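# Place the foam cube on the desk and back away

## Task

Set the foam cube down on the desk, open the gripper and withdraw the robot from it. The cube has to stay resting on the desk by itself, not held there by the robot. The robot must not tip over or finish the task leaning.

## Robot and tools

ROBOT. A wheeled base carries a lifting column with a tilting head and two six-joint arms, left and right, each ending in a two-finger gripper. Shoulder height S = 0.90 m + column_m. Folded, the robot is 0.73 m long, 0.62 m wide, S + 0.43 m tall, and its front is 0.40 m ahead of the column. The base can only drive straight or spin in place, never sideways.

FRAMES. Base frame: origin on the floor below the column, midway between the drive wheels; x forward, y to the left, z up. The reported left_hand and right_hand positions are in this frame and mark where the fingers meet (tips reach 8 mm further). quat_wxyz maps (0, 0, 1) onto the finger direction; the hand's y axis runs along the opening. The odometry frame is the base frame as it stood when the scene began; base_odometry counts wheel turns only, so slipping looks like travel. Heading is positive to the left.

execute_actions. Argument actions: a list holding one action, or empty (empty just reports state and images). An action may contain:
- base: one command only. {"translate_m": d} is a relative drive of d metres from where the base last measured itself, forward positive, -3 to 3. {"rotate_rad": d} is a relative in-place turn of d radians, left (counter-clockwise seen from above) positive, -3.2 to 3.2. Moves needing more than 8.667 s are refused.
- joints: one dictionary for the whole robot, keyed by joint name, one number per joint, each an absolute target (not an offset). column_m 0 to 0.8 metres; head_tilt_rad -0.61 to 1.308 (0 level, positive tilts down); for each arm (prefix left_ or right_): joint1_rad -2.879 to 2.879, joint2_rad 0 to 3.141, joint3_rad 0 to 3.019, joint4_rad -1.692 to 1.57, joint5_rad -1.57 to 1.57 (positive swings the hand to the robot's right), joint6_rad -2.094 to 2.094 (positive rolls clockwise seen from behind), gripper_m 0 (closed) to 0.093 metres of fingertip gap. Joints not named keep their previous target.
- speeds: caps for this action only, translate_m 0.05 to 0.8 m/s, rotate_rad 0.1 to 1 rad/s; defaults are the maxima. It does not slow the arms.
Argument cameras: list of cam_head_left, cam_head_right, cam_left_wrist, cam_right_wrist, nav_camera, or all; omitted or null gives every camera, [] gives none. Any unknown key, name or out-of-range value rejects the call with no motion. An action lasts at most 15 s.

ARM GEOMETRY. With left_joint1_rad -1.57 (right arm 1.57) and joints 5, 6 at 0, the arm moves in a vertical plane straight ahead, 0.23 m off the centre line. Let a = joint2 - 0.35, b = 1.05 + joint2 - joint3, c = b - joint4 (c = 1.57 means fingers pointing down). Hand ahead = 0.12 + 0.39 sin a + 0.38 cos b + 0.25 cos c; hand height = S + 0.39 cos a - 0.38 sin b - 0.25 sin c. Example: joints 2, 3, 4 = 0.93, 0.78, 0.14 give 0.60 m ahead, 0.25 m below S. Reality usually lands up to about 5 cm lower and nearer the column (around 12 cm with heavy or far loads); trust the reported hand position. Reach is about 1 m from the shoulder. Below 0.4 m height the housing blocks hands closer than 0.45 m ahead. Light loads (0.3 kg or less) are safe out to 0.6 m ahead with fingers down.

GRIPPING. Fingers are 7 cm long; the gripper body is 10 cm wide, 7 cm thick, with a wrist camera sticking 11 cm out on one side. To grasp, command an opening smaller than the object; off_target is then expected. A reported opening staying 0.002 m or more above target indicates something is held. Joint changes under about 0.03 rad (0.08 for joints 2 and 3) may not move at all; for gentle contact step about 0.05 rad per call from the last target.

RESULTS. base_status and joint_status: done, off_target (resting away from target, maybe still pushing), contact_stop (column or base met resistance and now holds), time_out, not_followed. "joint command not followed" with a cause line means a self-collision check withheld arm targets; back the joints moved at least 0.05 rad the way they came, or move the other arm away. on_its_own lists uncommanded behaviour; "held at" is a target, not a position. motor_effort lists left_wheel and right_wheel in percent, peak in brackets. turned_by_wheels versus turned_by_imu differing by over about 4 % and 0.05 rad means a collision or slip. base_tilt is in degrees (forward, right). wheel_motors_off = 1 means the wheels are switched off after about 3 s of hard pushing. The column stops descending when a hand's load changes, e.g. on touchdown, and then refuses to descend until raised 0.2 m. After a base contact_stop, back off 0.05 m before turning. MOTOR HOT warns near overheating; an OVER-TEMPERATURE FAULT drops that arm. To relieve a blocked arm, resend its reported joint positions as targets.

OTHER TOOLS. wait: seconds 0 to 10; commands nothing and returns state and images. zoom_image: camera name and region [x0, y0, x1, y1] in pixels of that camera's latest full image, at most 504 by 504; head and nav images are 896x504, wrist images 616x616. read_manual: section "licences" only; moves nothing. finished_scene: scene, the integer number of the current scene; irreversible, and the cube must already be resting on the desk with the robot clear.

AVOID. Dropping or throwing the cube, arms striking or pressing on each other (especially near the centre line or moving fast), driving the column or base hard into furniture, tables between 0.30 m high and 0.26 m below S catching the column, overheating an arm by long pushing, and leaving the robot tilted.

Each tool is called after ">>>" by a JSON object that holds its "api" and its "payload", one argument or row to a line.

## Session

>>> {"api": "execute_actions", "payload": {
  "actions": []
}}

Scene clock: 0.00 s.
Joint torques (N m, as the arm reports them, + toward a larger angle): no reading
base_odometry: x=+0.000 y=+0.000 heading=+0.000 (m, m, rad; odometry frame)
turned_by_wheels: +0.000 (rad since the last result)
turned_by_imu: +0.000 (rad since the last result)
base_tilt: forward=+0.7 right=+0.4 (deg)
base_status: not commanded
joint_positions: column_m=+0.556 head_tilt_rad=+0.893 left_joint1_rad=-1.567 left_joint2_rad=+0.894 left_joint3_rad=+0.388 left_joint4_rad=-0.978 left_joint5_rad=+0.042 left_joint6_rad=+0.091 left_gripper_m=+0.095 right_joint1_rad=+1.582 right_joint2_rad=+0.895 right_joint3_rad=+0.405 right_joint4_rad=-1.001 right_joint5_rad=+0.007 right_joint6_rad=-0.078 right_gripper_m=+0.095
joint_status: not commanded
wheel_motors_off: 0
motor_effort: left_wheel=+3 right_wheel=+1 (%)
left_hand: x=+0.1301 y=+0.2181 z=+1.2645 quat_wxyz=(+0.460, -0.029, -0.887, +0.039) (m; base frame)
right_hand: x=+0.1350 y=-0.2246 z=+1.2659 quat_wxyz=(+0.465, +0.041, -0.884, -0.018) (m; base frame)
pictures: cam_head_left, cam_head_right, cam_left_wrist, cam_right_wrist, nav_camera
Images, in order (width x height): cam_head_left 896x504, cam_head_right 896x504, cam_left_wrist 616x616, cam_right_wrist 616x616, nav_camera 896x504.

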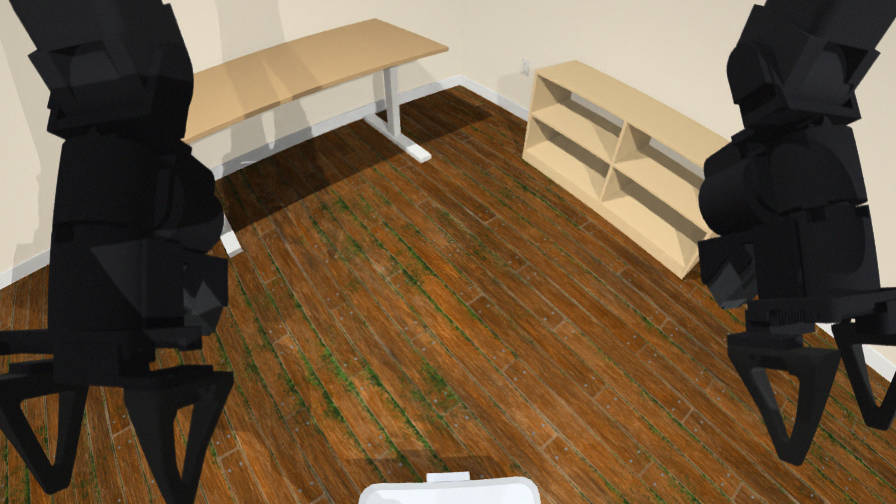

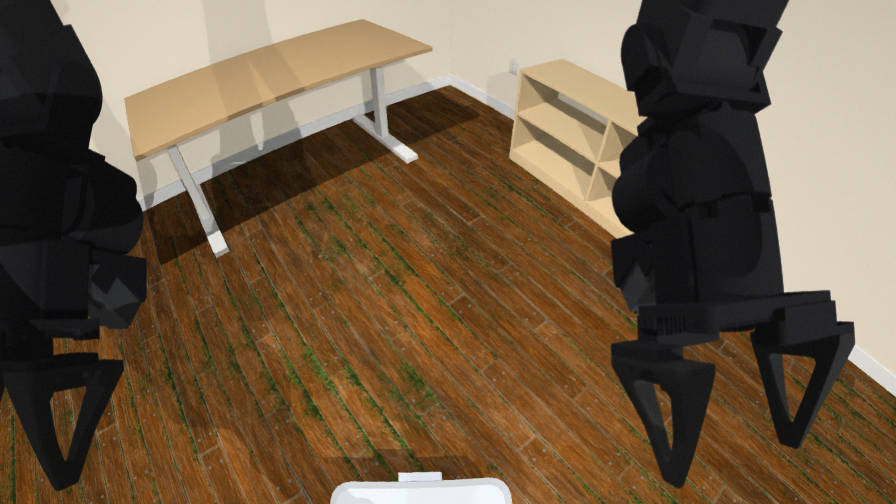

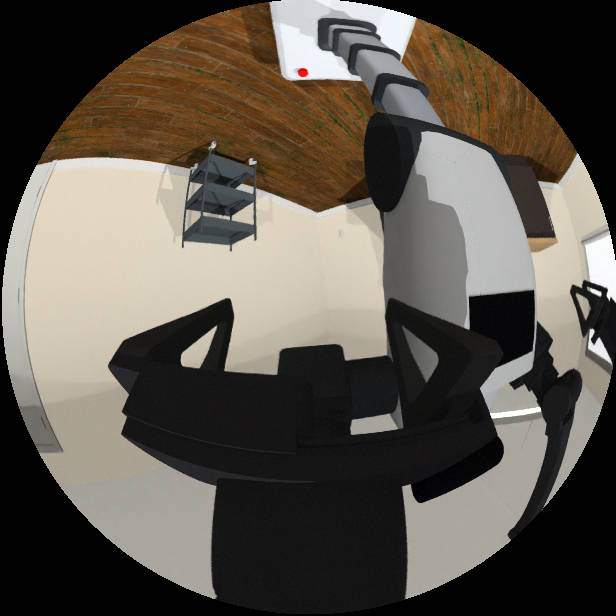

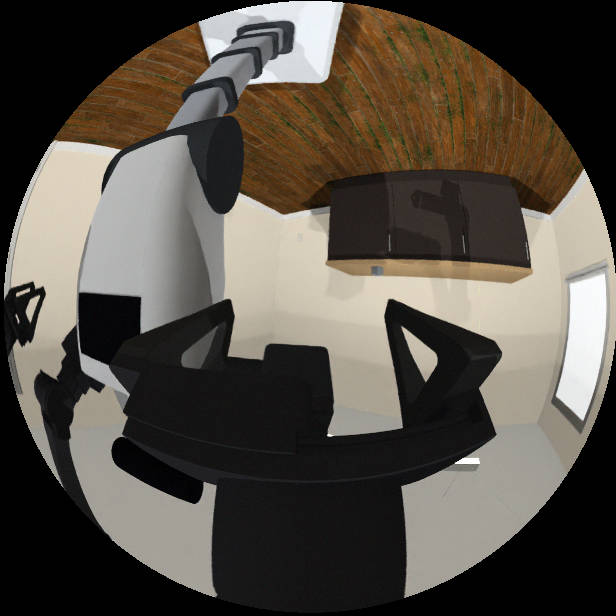

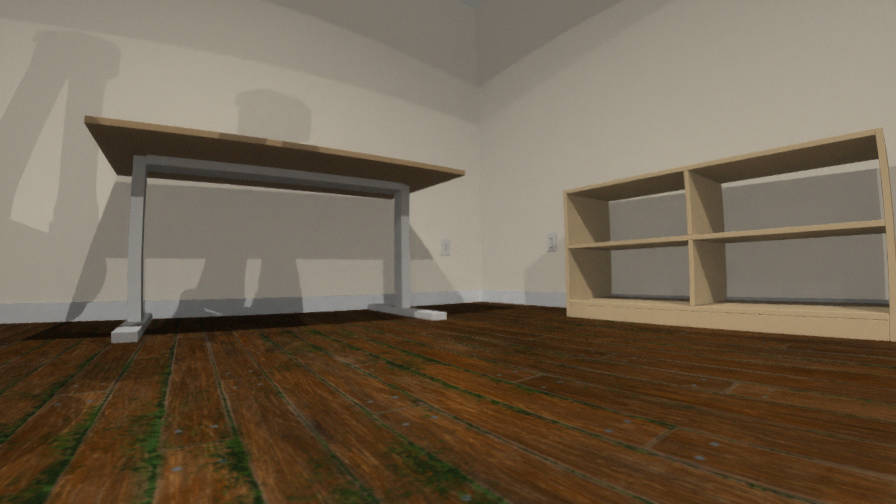

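>>> {"api": "execute_actions", "payload": {
  "actions": [
    {"base":{"rotate_rad":-2.6},"joints":{"right_joint1_rad":1.57,"right_joint2_rad":1.25,"right_joint3_rad":1.27,"right_joint4_rad":-0.54,"right_joint5_rad":0,"right_joint6_rad":0,"head_tilt_rad":0.47}}
  ],
  "cameras": ["cam_head_left","cam_head_right","nav_camera"]
}}

Scene clock: 15.93 s.
Joint torques (N m, as the arm reports them, + toward a larger angle): left_arm=[ 0.51 -7.89 -0.72 -1.55 -0.03  0.02] | right_arm=[ -0.61 -20.99   4.88   0.53  -0.14   0.15]
base_odometry: x=+0.000 y=+0.000 heading=-2.599 (m, m, rad; odometry frame)
turned_by_wheels: -2.599 (rad since the last result)
turned_by_imu: -2.575 (rad since the last result)
base_tilt: forward=+0.7 right=+0.3 (deg)
base_status: done
joint_positions: column_m=+0.556 head_tilt_rad=+0.489 left_joint1_rad=-1.567 left_joint2_rad=+0.894 left_joint3_rad=+0.388 left_joint4_rad=-0.978 left_joint5_rad=+0.042 left_joint6_rad=+0.091 left_gripper_m=+0.095 right_joint1_rad=+1.567 right_joint2_rad=+1.244 right_joint3_rad=+1.270 right_joint4_rad=-0.537 right_joint5_rad=+0.002 right_joint6_rad=-0.009 right_gripper_m=+0.095
joint_status: all done
wheel_motors_off: 0
motor_effort: left_wheel=+3(37) right_wheel=-4(31) (%)
left_hand: x=+0.1301 y=+0.2181 z=+1.2645 quat_wxyz=(+0.460, -0.029, -0.887, +0.039) (m; base frame)
right_hand: x=+0.6276 y=-0.2276 z=+1.1270 quat_wxyz=(-0.007, +0.004, -1.000, +0.002) (m; base frame)
pictures: cam_head_left, cam_head_right, nav_camera
Images, in order (width x height): cam_head_left 896x504, cam_head_right 896x504, nav_camera 896x504.

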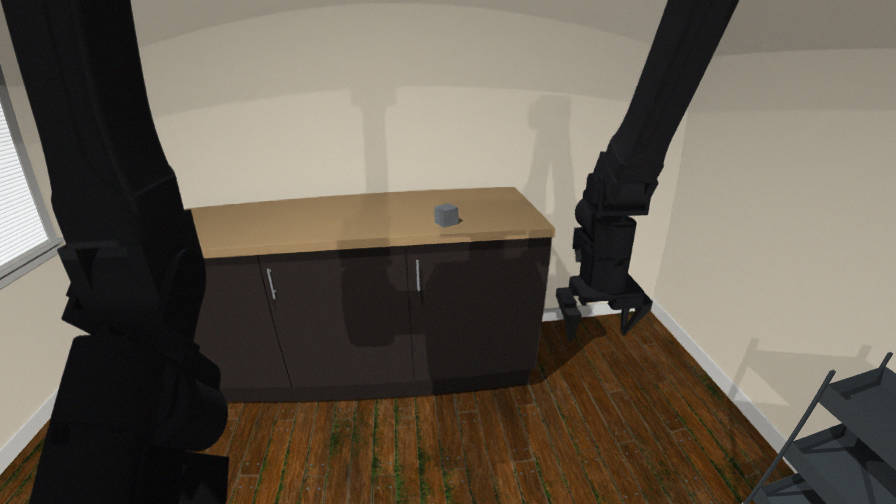

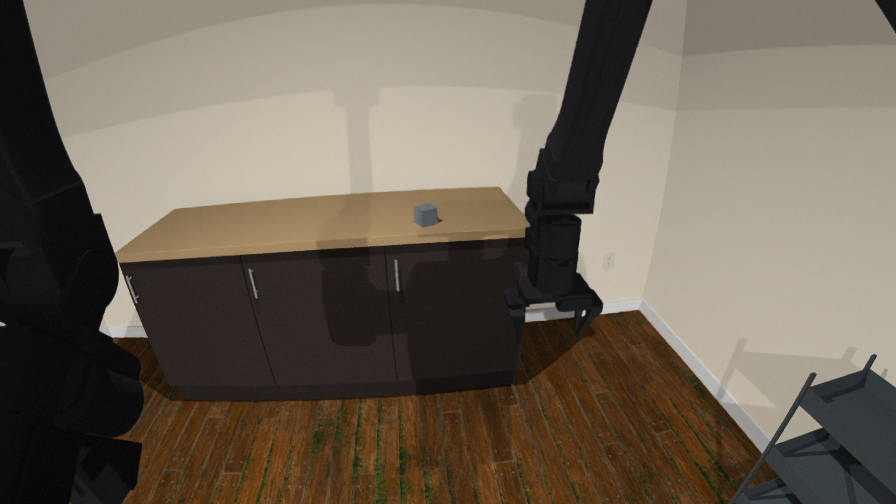

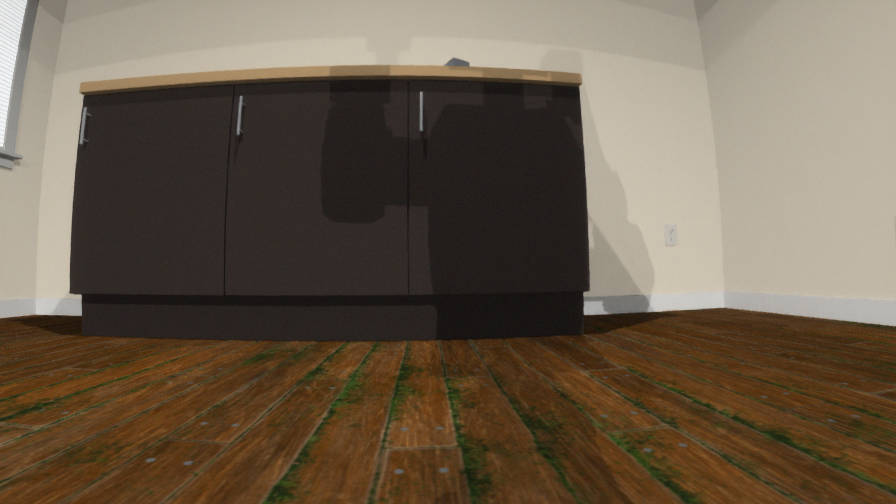

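>>> {"api": "zoom_image", "payload": {
  "camera": "cam_head_left",
  "region": [390, 180, 570, 270]
}}

Region (390, 180, 570, 270) of cam_head_left's 896x504 image, scaled by 2.800, with more detail than that image has.

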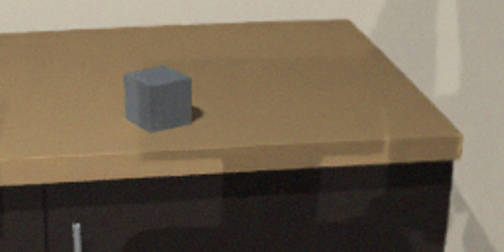

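>>> {"api": "execute_actions", "payload": {
  "actions": [
    {"base":{"rotate_rad":0.17},"joints":{"head_tilt_rad":0.75}}
  ],
  "cameras": []
}}

>>> {"api": "execute_actions", "payload": {
  "actions": [
    {"base":{"translate_m":0.95},"joints":{"column_m":0.50}}
  ],
  "cameras": ["cam_head_left","cam_right_wrist"]
}}

Scene clock: 45.63 s.
Joint torques (N m, as the arm reports them, + toward a larger angle): left_arm=[ 0.49 -7.9  -0.7  -1.56 -0.03  0.02] | right_arm=[ -0.9  -20.89   5.     0.52  -0.14   0.15]
base_odometry: x=+0.000 y=+0.000 heading=-2.430 (m, m, rad; odometry frame)
turned_by_wheels: +0.169 (rad since the last result)
turned_by_imu: +0.166 (rad since the last result)
base_tilt: forward=+0.7 right=+0.4 (deg)
base_status: done
joint_positions: column_m=+0.556 head_tilt_rad=+0.752 left_joint1_rad=-1.567 left_joint2_rad=+0.894 left_joint3_rad=+0.388 left_joint4_rad=-0.978 left_joint5_rad=+0.042 left_joint6_rad=+0.091 left_gripper_m=+0.095 right_joint1_rad=+1.571 right_joint2_rad=+1.244 right_joint3_rad=+1.270 right_joint4_rad=-0.537 right_joint5_rad=+0.002 right_joint6_rad=-0.009 right_gripper_m=+0.095
joint_status: all done
wheel_motors_off: 0
motor_effort: left_wheel=-2(18) right_wheel=+3(21) (%)
left_hand: x=+0.1301 y=+0.2181 z=+1.2645 quat_wxyz=(+0.460, -0.029, -0.887, +0.039) (m; base frame)
right_hand: x=+0.6276 y=-0.2257 z=+1.1270 quat_wxyz=(-0.007, +0.005, -1.000, +0.001) (m; base frame)
pictures: none
No camera images: the call's "cameras" was empty. Leave "cameras" out to get every camera's image.

Scene clock: 49.00 s.
Joint torques (N m, as the arm reports them, + toward a larger angle): left_arm=[ 0.53 -7.99 -0.85 -1.59 -0.03  0.02] | right_arm=[ -0.86 -21.23   5.15   0.52  -0.14   0.15]
base_odometry: x=-0.720 y=-0.620 heading=-2.431 (m, m, rad; odometry frame)
turned_by_wheels: -0.001 (rad since the last result)
turned_by_imu: -0.002 (rad since the last result)
base_tilt: forward=+0.6 right=+0.4 (deg)
base_status: done
joint_positions: column_m=+0.500 head_tilt_rad=+0.753 left_joint1_rad=-1.567 left_joint2_rad=+0.894 left_joint3_rad=+0.391 left_joint4_rad=-0.978 left_joint5_rad=+0.042 left_joint6_rad=+0.091 left_gripper_m=+0.095 right_joint1_rad=+1.571 right_joint2_rad=+1.244 right_joint3_rad=+1.266 right_joint4_rad=-0.537 right_joint5_rad=+0.002 right_joint6_rad=-0.009 right_gripper_m=+0.095
joint_status: all done
wheel_motors_off: 0
motor_effort: left_wheel=-1(38) right_wheel=+1(53) (%)
left_hand: x=+0.1315 y=+0.2181 z=+1.2075 quat_wxyz=(+0.459, -0.029, -0.887, +0.039) (m; base frame)
right_hand: x=+0.6252 y=-0.2257 z=+1.0697 quat_wxyz=(-0.004, +0.005, -1.000, +0.001) (m; base frame)
pictures: cam_head_left, cam_right_wrist
Images, in order (width x height): cam_head_left 896x504, cam_right_wrist 616x616.

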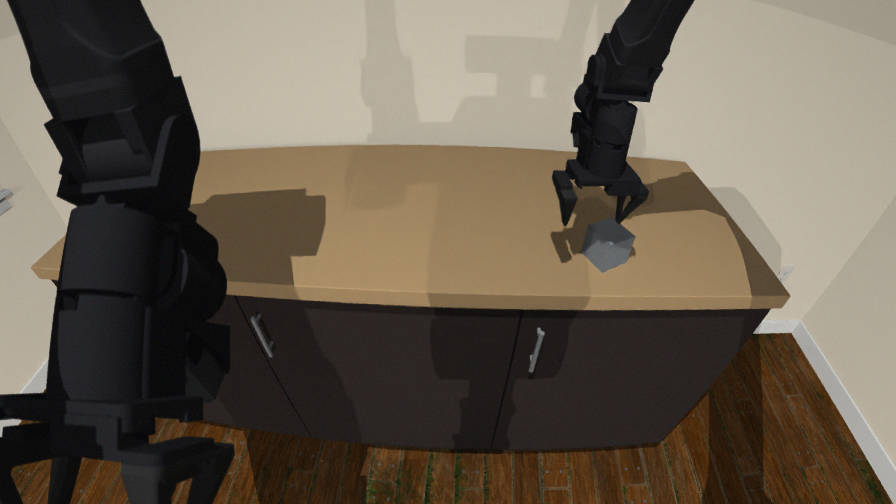

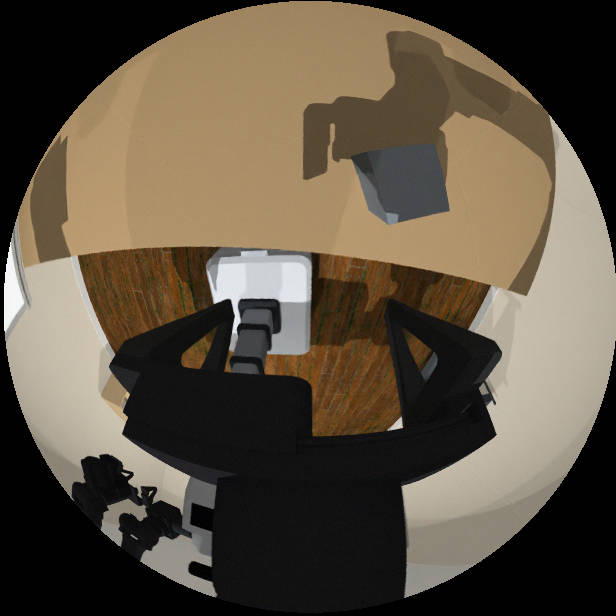

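>>> {"api": "zoom_image", "payload": {
  "camera": "cam_right_wrist",
  "region": [300, 100, 500, 300]
}}

>>> {"api": "zoom_image", "payload": {
  "camera": "cam_head_left",
  "region": [530, 170, 690, 320]
}}

Region (300, 100, 500, 300) of cam_right_wrist's 616x616 image, scaled by 2.520, with more detail than that image has.

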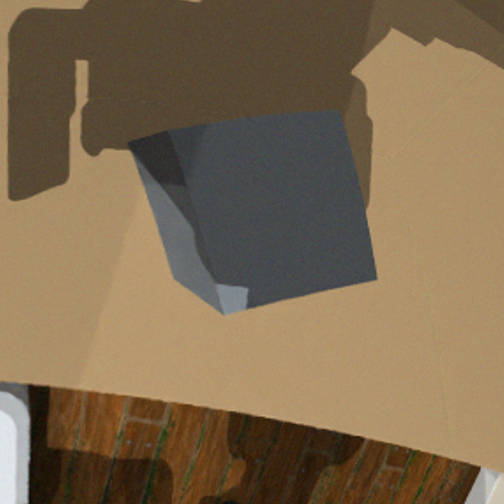

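Region (530, 170, 690, 320) of cam_head_left's 896x504 image, scaled by 3.150, with more detail than that image has; it fills the top 472 rows of this view, and the rest is white.

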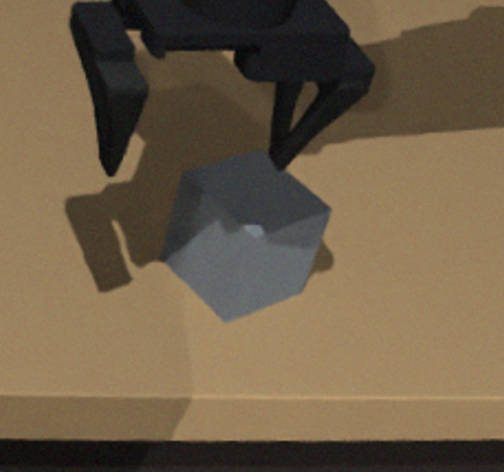

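>>> {"api": "execute_actions", "payload": {
  "actions": [
    {"base":{"rotate_rad":-0.13},"joints":{"right_joint6_rad":-0.47}}
  ],
  "cameras": []
}}

>>> {"api": "execute_actions", "payload": {
  "actions": [
    {"base":{"translate_m":0.09}}
  ],
  "cameras": ["cam_head_left","cam_right_wrist"]
}}

Scene clock: 77.30 s.
Joint torques (N m, as the arm reports them, + toward a larger angle): left_arm=[ 0.47 -7.87 -0.88 -1.6  -0.03  0.02] | right_arm=[ -0.66 -20.93   5.25   0.51  -0.18  -0.05]
base_odometry: x=-0.720 y=-0.620 heading=-2.560 (m, m, rad; odometry frame)
turned_by_wheels: -0.129 (rad since the last result)
turned_by_imu: -0.128 (rad since the last result)
base_tilt: forward=+0.6 right=+0.4 (deg)
base_status: done
joint_positions: column_m=+0.500 head_tilt_rad=+0.753 left_joint1_rad=-1.567 left_joint2_rad=+0.894 left_joint3_rad=+0.391 left_joint4_rad=-0.978 left_joint5_rad=+0.042 left_joint6_rad=+0.091 left_gripper_m=+0.095 right_joint1_rad=+1.569 right_joint2_rad=+1.244 right_joint3_rad=+1.266 right_joint4_rad=-0.537 right_joint5_rad=+0.002 right_joint6_rad=-0.460 right_gripper_m=+0.095
joint_status: all done
wheel_motors_off: 0
motor_effort: left_wheel=+1(30) right_wheel=-1(41) (%)
left_hand: x=+0.1315 y=+0.2181 z=+1.2075 quat_wxyz=(+0.459, -0.029, -0.887, +0.039) (m; base frame)
right_hand: x=+0.6252 y=-0.2268 z=+1.0697 quat_wxyz=(-0.004, +0.228, -0.974, +0.003) (m; base frame)
pictures: none
No camera images: the call's "cameras" was empty. Leave "cameras" out to get every camera's image.

Scene clock: 78.63 s.
Joint torques (N m, as the arm reports them, + toward a larger angle): left_arm=[ 0.54 -7.94 -0.96 -1.58 -0.03  0.02] | right_arm=[ -0.69 -20.79   5.21   0.53  -0.18  -0.05]
base_odometry: x=-0.795 y=-0.670 heading=-2.561 (m, m, rad; odometry frame)
turned_by_wheels: -0.001 (rad since the last result)
turned_by_imu: -0.002 (rad since the last result)
base_tilt: forward=+0.6 right=+0.4 (deg)
base_status: done
joint_positions: column_m=+0.500 head_tilt_rad=+0.753 left_joint1_rad=-1.567 left_joint2_rad=+0.894 left_joint3_rad=+0.392 left_joint4_rad=-0.978 left_joint5_rad=+0.042 left_joint6_rad=+0.091 left_gripper_m=+0.095 right_joint1_rad=+1.569 right_joint2_rad=+1.244 right_joint3_rad=+1.265 right_joint4_rad=-0.537 right_joint5_rad=+0.002 right_joint6_rad=-0.460 right_gripper_m=+0.095
joint_status: not commanded
wheel_motors_off: 0
motor_effort: left_wheel=-1(32) right_wheel=+1(49) (%)
left_hand: x=+0.1319 y=+0.2181 z=+1.2074 quat_wxyz=(+0.459, -0.029, -0.887, +0.039) (m; base frame)
right_hand: x=+0.6247 y=-0.2268 z=+1.0696 quat_wxyz=(-0.004, +0.228, -0.974, +0.002) (m; base frame)
pictures: cam_head_left, cam_right_wrist
Images, in order (width x height): cam_head_left 896x504, cam_right_wrist 616x616.

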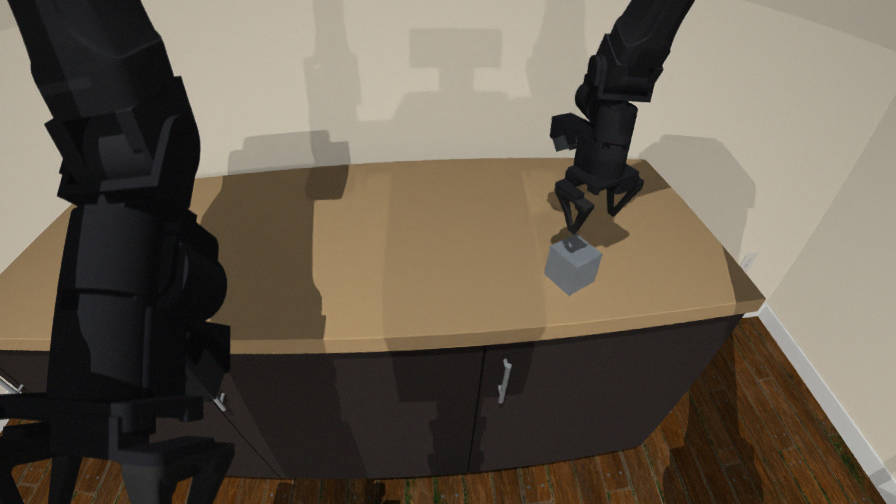

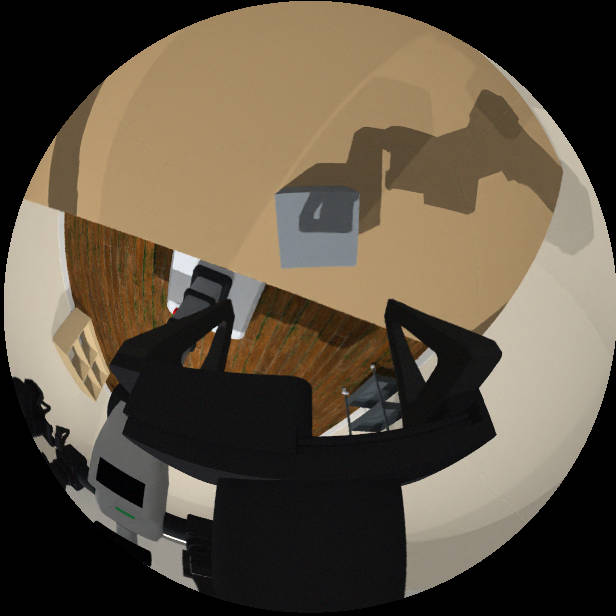

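>>> {"api": "execute_actions", "payload": {
  "actions": [
    {"joints":{"column_m":0.43}}
  ],
  "cameras": ["cam_head_left","cam_right_wrist"]
}}

Scene clock: 84.97 s.
Joint torques (N m, as the arm reports them, + toward a larger angle): left_arm=[ 0.51 -7.86 -0.91 -1.57 -0.03  0.02] | right_arm=[ -0.67 -20.82   5.3    0.5   -0.18  -0.05]
base_odometry: x=-0.795 y=-0.670 heading=-2.561 (m, m, rad; odometry frame)
turned_by_wheels: +0.000 (rad since the last result)
turned_by_imu: -0.002 (rad since the last result)
base_tilt: forward=+0.6 right=+0.5 (deg)
base_status: not commanded
joint_positions: column_m=+0.430 head_tilt_rad=+0.753 left_joint1_rad=-1.567 left_joint2_rad=+0.894 left_joint3_rad=+0.392 left_joint4_rad=-0.978 left_joint5_rad=+0.042 left_joint6_rad=+0.091 left_gripper_m=+0.095 right_joint1_rad=+1.569 right_joint2_rad=+1.244 right_joint3_rad=+1.265 right_joint4_rad=-0.537 right_joint5_rad=+0.002 right_joint6_rad=-0.460 right_gripper_m=+0.095
joint_status: all done
wheel_motors_off: 0
motor_effort: left_wheel=-1(1) right_wheel=+2(2) (%)
left_hand: x=+0.1319 y=+0.2181 z=+1.1374 quat_wxyz=(+0.459, -0.029, -0.887, +0.039) (m; base frame)
right_hand: x=+0.6247 y=-0.2268 z=+0.9996 quat_wxyz=(-0.004, +0.228, -0.974, +0.002) (m; base frame)
pictures: cam_head_left, cam_right_wrist
Images, in order (width x height): cam_head_left 896x504, cam_right_wrist 616x616.

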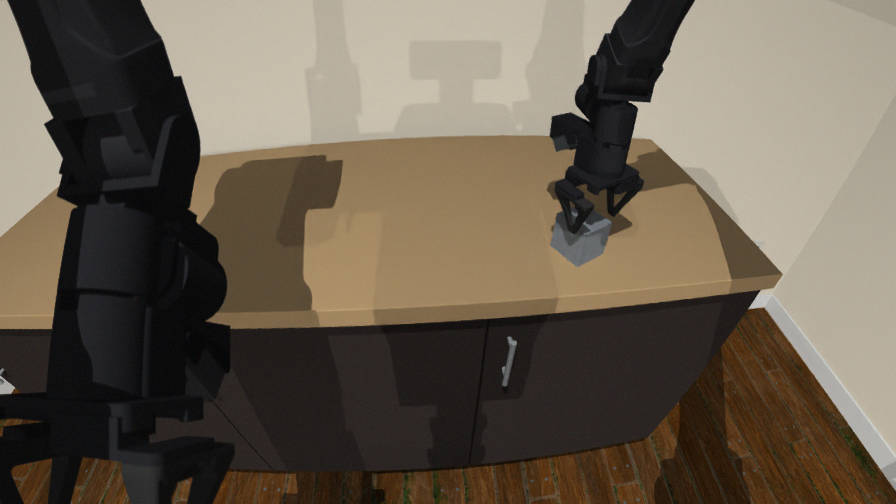

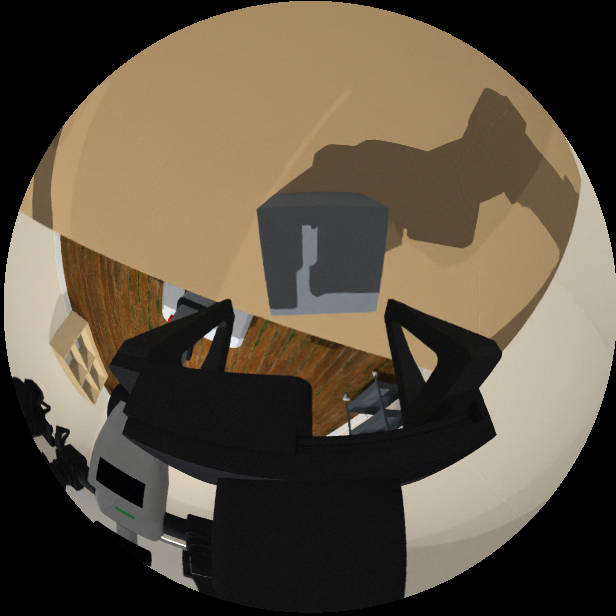

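>>> {"api": "zoom_image", "payload": {
  "camera": "cam_right_wrist",
  "region": [210, 170, 420, 350]
}}

Region (210, 170, 420, 350) of cam_right_wrist's 616x616 image, scaled by 2.400, with more detail than that image has; it fills the top 432 rows of this view, and the rest is white.

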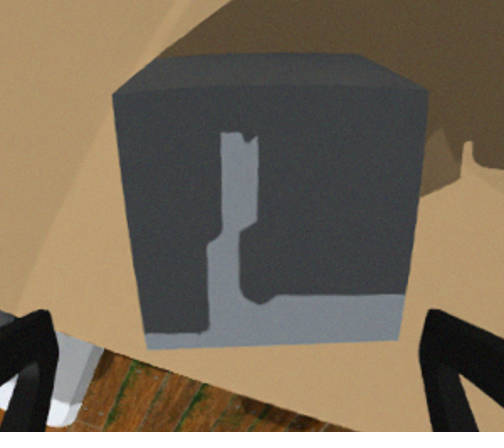

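>>> {"api": "execute_actions", "payload": {
  "actions": [
    {"base":{"rotate_rad":-0.015},"joints":{"column_m":0.405}}
  ],
  "cameras": ["cam_right_wrist"]
}}

Scene clock: 92.30 s.
Joint torques (N m, as the arm reports them, + toward a larger angle): left_arm=[ 0.49 -7.86 -0.92 -1.57 -0.03  0.02] | right_arm=[ -0.59 -20.78   5.28   0.51  -0.18  -0.05]
base_odometry: x=-0.795 y=-0.670 heading=-2.574 (m, m, rad; odometry frame)
turned_by_wheels: -0.013 (rad since the last result)
turned_by_imu: -0.014 (rad since the last result)
base_tilt: forward=+0.7 right=+0.4 (deg)
base_status: done
joint_positions: column_m=+0.405 head_tilt_rad=+0.753 left_joint1_rad=-1.567 left_joint2_rad=+0.894 left_joint3_rad=+0.392 left_joint4_rad=-0.978 left_joint5_rad=+0.042 left_joint6_rad=+0.091 left_gripper_m=+0.095 right_joint1_rad=+1.568 right_joint2_rad=+1.244 right_joint3_rad=+1.265 right_joint4_rad=-0.537 right_joint5_rad=+0.002 right_joint6_rad=-0.460 right_gripper_m=+0.095
joint_status: all done
wheel_motors_off: 0
motor_effort: left_wheel=+2(38) right_wheel=-1(42) (%)
left_hand: x=+0.1319 y=+0.2181 z=+1.1124 quat_wxyz=(+0.459, -0.029, -0.887, +0.039) (m; base frame)
right_hand: x=+0.6247 y=-0.2272 z=+0.9746 quat_wxyz=(-0.004, +0.227, -0.974, +0.003) (m; base frame)
pictures: cam_right_wrist
Images, in order (width x height): cam_right_wrist 616x616.

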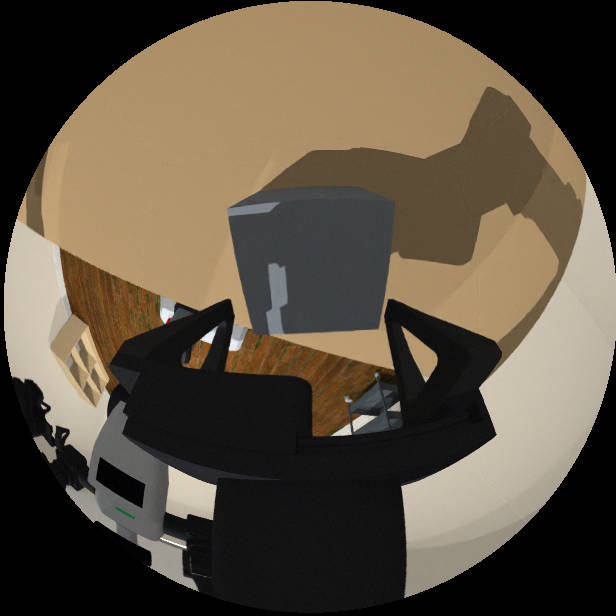

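>>> {"api": "execute_actions", "payload": {
  "actions": [
    {"joints":{"column_m":0.37}}
  ],
  "cameras": ["cam_right_wrist","cam_head_left"]
}}

Scene clock: 96.23 s.
Joint torques (N m, as the arm reports them, + toward a larger angle): left_arm=[ 0.51 -7.91 -0.94 -1.57 -0.03  0.02] | right_arm=[ -0.63 -21.     5.31   0.51  -0.18  -0.05]
base_odometry: x=-0.795 y=-0.670 heading=-2.574 (m, m, rad; odometry frame)
turned_by_wheels: +0.000 (rad since the last result)
turned_by_imu: -0.002 (rad since the last result)
base_tilt: forward=+0.6 right=+0.5 (deg)
base_status: not commanded
joint_positions: column_m=+0.370 head_tilt_rad=+0.753 left_joint1_rad=-1.567 left_joint2_rad=+0.894 left_joint3_rad=+0.392 left_joint4_rad=-0.978 left_joint5_rad=+0.042 left_joint6_rad=+0.091 left_gripper_m=+0.095 right_joint1_rad=+1.568 right_joint2_rad=+1.244 right_joint3_rad=+1.265 right_joint4_rad=-0.537 right_joint5_rad=+0.002 right_joint6_rad=-0.460 right_gripper_m=+0.095
joint_status: all done
wheel_motors_off: 0
motor_effort: left_wheel=+3(3) right_wheel=-2(2) (%)
left_hand: x=+0.1319 y=+0.2181 z=+1.0774 quat_wxyz=(+0.459, -0.029, -0.887, +0.039) (m; base frame)
right_hand: x=+0.6247 y=-0.2272 z=+0.9396 quat_wxyz=(-0.004, +0.227, -0.974, +0.003) (m; base frame)
pictures: cam_head_left, cam_right_wrist
Images, in order (width x height): cam_head_left 896x504, cam_right_wrist 616x616.

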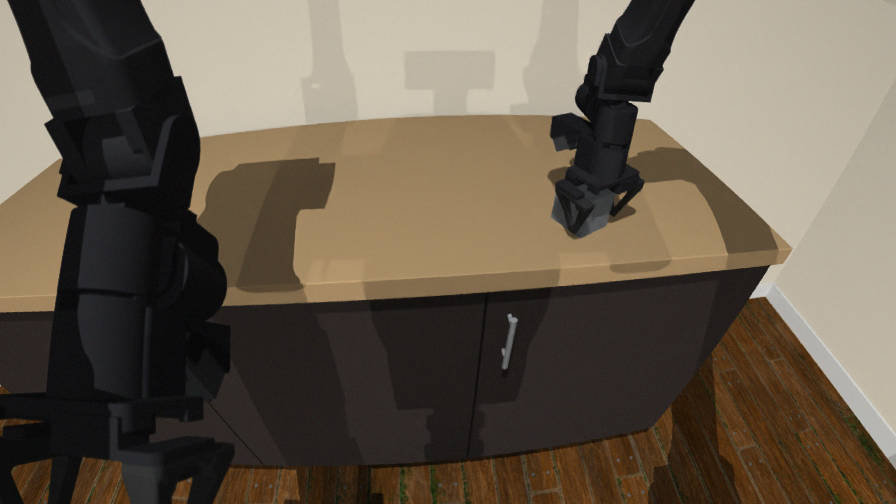

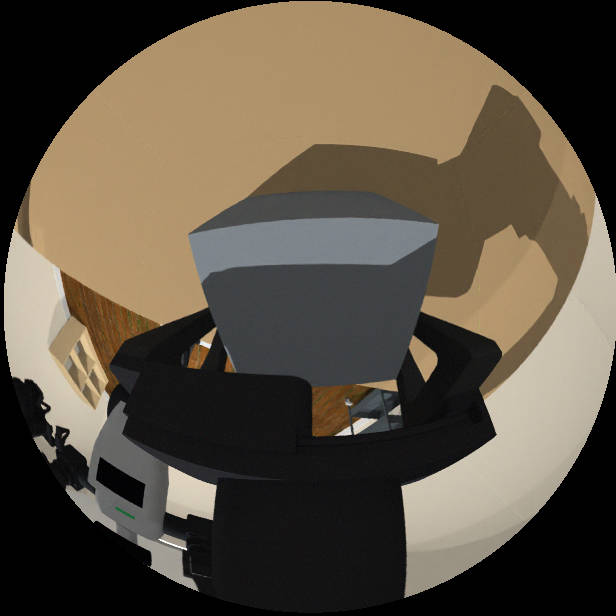

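>>> {"api": "execute_actions", "payload": {
  "actions": [
    {"joints":{"right_gripper_m":0.052}}
  ],
  "cameras": ["cam_right_wrist"]
}}

>>> {"api": "execute_actions", "payload": {
  "actions": [
    {"joints":{"column_m":0.43}}
  ],
  "cameras": ["cam_right_wrist","cam_head_left"]
}}

Scene clock: 100.60 s.
Joint torques (N m, as the arm reports them, + toward a larger angle): left_arm=[ 0.48 -7.93 -0.94 -1.59 -0.03  0.02] | right_arm=[ -0.59 -20.84   5.31   0.5   -0.18  -0.05]
base_odometry: x=-0.795 y=-0.670 heading=-2.574 (m, m, rad; odometry frame)
turned_by_wheels: +0.000 (rad since the last result)
turned_by_imu: -0.002 (rad since the last result)
base_tilt: forward=+0.6 right=+0.3 (deg)
base_status: not commanded
joint_positions: column_m=+0.370 head_tilt_rad=+0.753 left_joint1_rad=-1.567 left_joint2_rad=+0.894 left_joint3_rad=+0.392 left_joint4_rad=-0.978 left_joint5_rad=+0.042 left_joint6_rad=+0.091 left_gripper_m=+0.095 right_joint1_rad=+1.568 right_joint2_rad=+1.244 right_joint3_rad=+1.265 right_joint4_rad=-0.537 right_joint5_rad=+0.002 right_joint6_rad=-0.460 right_gripper_m=+0.067
joint_status: right_gripper_m off_target (ended at +0.067, target +0.052)
wheel_motors_off: 0
motor_effort: left_wheel=+3(3) right_wheel=-2(2) (%)
left_hand: x=+0.1319 y=+0.2181 z=+1.0774 quat_wxyz=(+0.459, -0.029, -0.887, +0.039) (m; base frame)
right_hand: x=+0.6247 y=-0.2273 z=+0.9396 quat_wxyz=(-0.003, +0.227, -0.974, +0.003) (m; base frame)
pictures: cam_right_wrist
Images, in order (width x height): cam_right_wrist 616x616.

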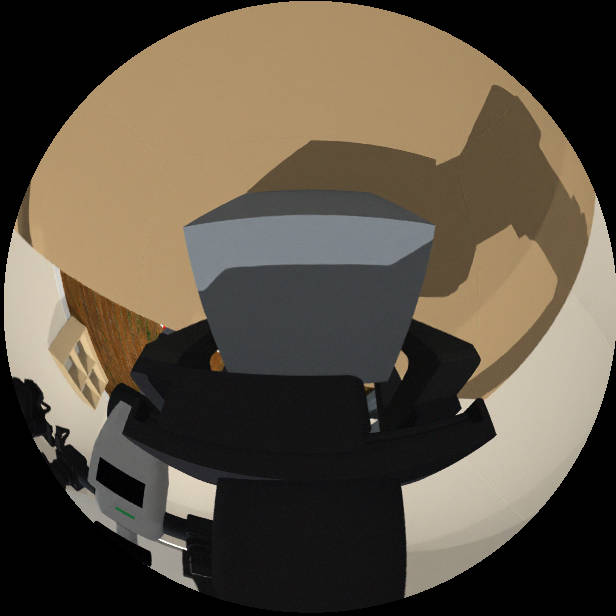

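Scene clock: 101.97 s.
Joint torques (N m, as the arm reports them, + toward a larger angle): left_arm=[ 0.51 -7.93 -0.94 -1.58 -0.03  0.02] | right_arm=[ -0.61 -20.84   5.31   0.5   -0.18  -0.05]
base_odometry: x=-0.795 y=-0.670 heading=-2.574 (m, m, rad; odometry frame)
turned_by_wheels: +0.000 (rad since the last result)
turned_by_imu: -0.001 (rad since the last result)
base_tilt: forward=+0.7 right=+0.5 (deg)
base_status: not commanded
joint_positions: column_m=+0.430 head_tilt_rad=+0.753 left_joint1_rad=-1.567 left_joint2_rad=+0.894 left_joint3_rad=+0.392 left_joint4_rad=-0.978 left_joint5_rad=+0.042 left_joint6_rad=+0.091 left_gripper_m=+0.095 right_joint1_rad=+1.568 right_joint2_rad=+1.244 right_joint3_rad=+1.265 right_joint4_rad=-0.537 right_joint5_rad=+0.002 right_joint6_rad=-0.460 right_gripper_m=+0.067
joint_status: all done
wheel_motors_off: 0
motor_effort: left_wheel=+3(3) right_wheel=-2(2) (%)
left_hand: x=+0.1319 y=+0.2181 z=+1.1372 quat_wxyz=(+0.459, -0.029, -0.887, +0.039) (m; base frame)
right_hand: x=+0.6247 y=-0.2273 z=+0.9994 quat_wxyz=(-0.003, +0.227, -0.974, +0.003) (m; base frame)
pictures: cam_head_left, cam_right_wrist
Images, in order (width x height): cam_head_left 896x504, cam_right_wrist 616x616.

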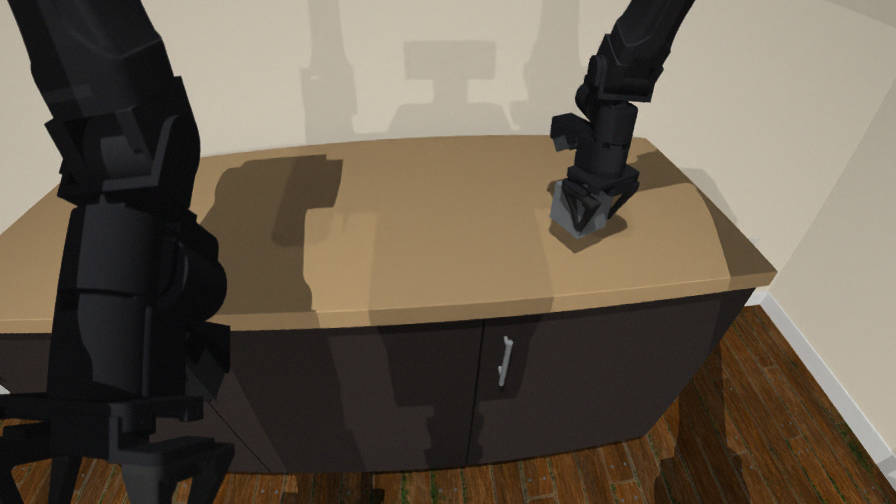

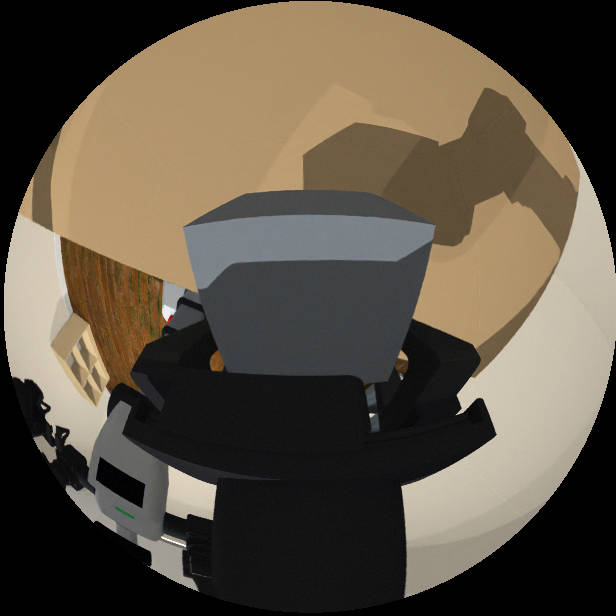

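>>> {"api": "execute_actions", "payload": {
  "actions": [
    {"base":{"translate_m":-0.4},"joints":{"head_tilt_rad":0.6}}
  ],
  "cameras": []
}}

>>> {"api": "execute_actions", "payload": {
  "actions": [
    {"base":{"rotate_rad":3.1},"joints":{"right_joint6_rad":0.0,"column_m":0.38}}
  ],
  "cameras": ["cam_head_left","cam_right_wrist","nav_camera"]
}}

Scene clock: 124.37 s.
Joint torques (N m, as the arm reports them, + toward a larger angle): left_arm=[ 0.49 -7.89 -0.67 -1.58 -0.03  0.02] | right_arm=[ -0.44 -21.02   5.52   0.47  -0.18  -0.05]
base_odometry: x=-0.458 y=-0.455 heading=-2.575 (m, m, rad; odometry frame)
turned_by_wheels: -0.001 (rad since the last result)
turned_by_imu: -0.004 (rad since the last result)
base_tilt: forward=+0.6 right=+0.4 (deg)
base_status: done
joint_positions: column_m=+0.430 head_tilt_rad=+0.617 left_joint1_rad=-1.567 left_joint2_rad=+0.893 left_joint3_rad=+0.388 left_joint4_rad=-0.978 left_joint5_rad=+0.042 left_joint6_rad=+0.091 left_gripper_m=+0.095 right_joint1_rad=+1.568 right_joint2_rad=+1.245 right_joint3_rad=+1.263 right_joint4_rad=-0.537 right_joint5_rad=+0.002 right_joint6_rad=-0.460 right_gripper_m=+0.067
joint_status: all done
wheel_motors_off: 0
motor_effort: left_wheel=-1(39) right_wheel=+1(52) (%)
left_hand: x=+0.1300 y=+0.2181 z=+1.1380 quat_wxyz=(+0.460, -0.029, -0.887, +0.039) (m; base frame)
right_hand: x=+0.6228 y=-0.2273 z=+0.9983 quat_wxyz=(-0.002, +0.227, -0.974, +0.003) (m; base frame)
pictures: none
No camera images: the call's "cameras" was empty. Leave "cameras" out to get every camera's image.

Scene clock: 129.00 s.
Joint torques (N m, as the arm reports them, + toward a larger angle): left_arm=[ 0.46 -7.81 -0.68 -1.6  -0.03  0.02] | right_arm=[ -0.85 -20.71   5.5    0.51  -0.14   0.15]
base_odometry: x=-0.458 y=-0.455 heading=+0.524 (m, m, rad; odometry frame)
turned_by_wheels: +3.099 (rad since the last result)
turned_by_imu: +3.066 (rad since the last result)
base_tilt: forward=+0.6 right=+0.4 (deg)
base_status: done
joint_positions: column_m=+0.380 head_tilt_rad=+0.617 left_joint1_rad=-1.567 left_joint2_rad=+0.893 left_joint3_rad=+0.388 left_joint4_rad=-0.978 left_joint5_rad=+0.042 left_joint6_rad=+0.091 left_gripper_m=+0.095 right_joint1_rad=+1.570 right_joint2_rad=+1.245 right_joint3_rad=+1.263 right_joint4_rad=-0.537 right_joint5_rad=+0.002 right_joint6_rad=-0.009 right_gripper_m=+0.067
joint_status: all done
wheel_motors_off: 0
motor_effort: left_wheel=-3(28) right_wheel=+3(43) (%)
left_hand: x=+0.1300 y=+0.2181 z=+1.0881 quat_wxyz=(+0.460, -0.029, -0.887, +0.039) (m; base frame)
right_hand: x=+0.6228 y=-0.2262 z=+0.9485 quat_wxyz=(-0.002, +0.004, -1.000, +0.001) (m; base frame)
pictures: cam_head_left, cam_right_wrist, nav_camera
Images, in order (width x height): cam_head_left 896x504, cam_right_wrist 616x616, nav_camera 896x504.

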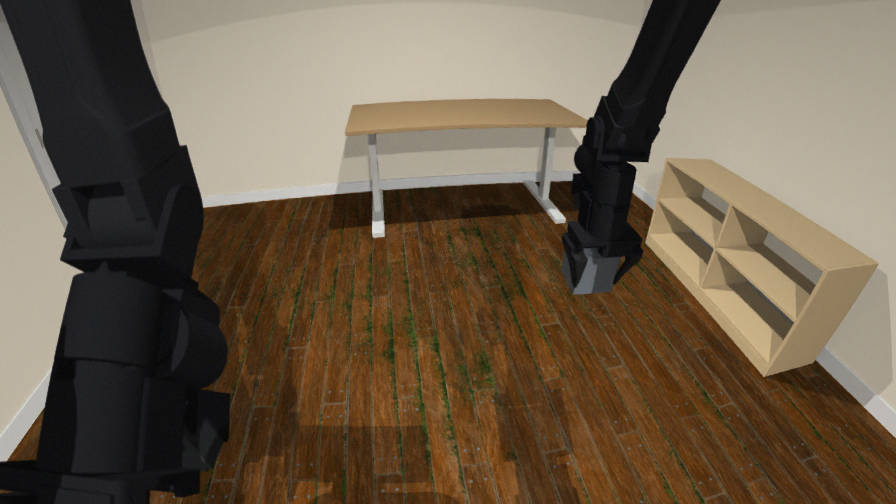

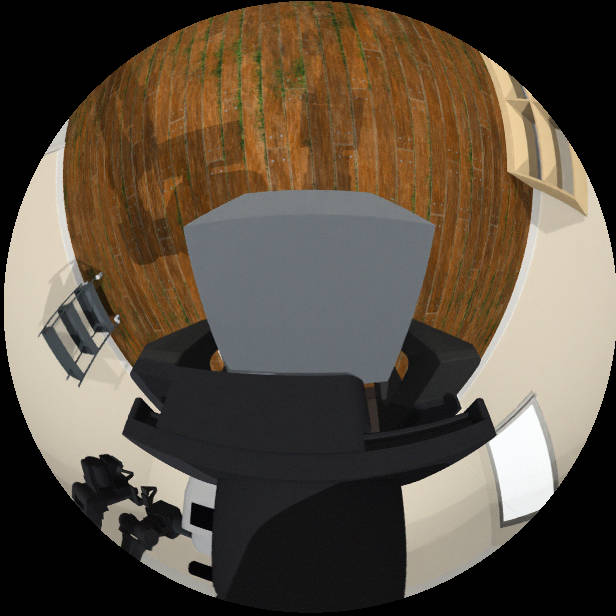

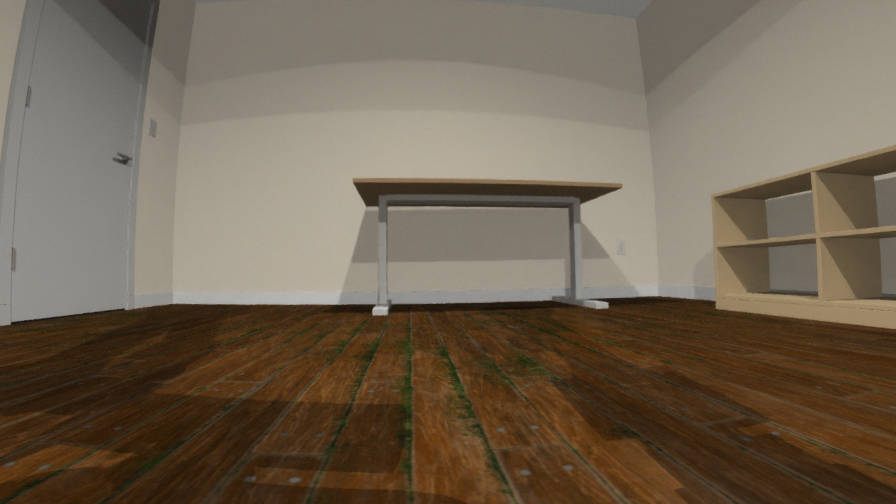

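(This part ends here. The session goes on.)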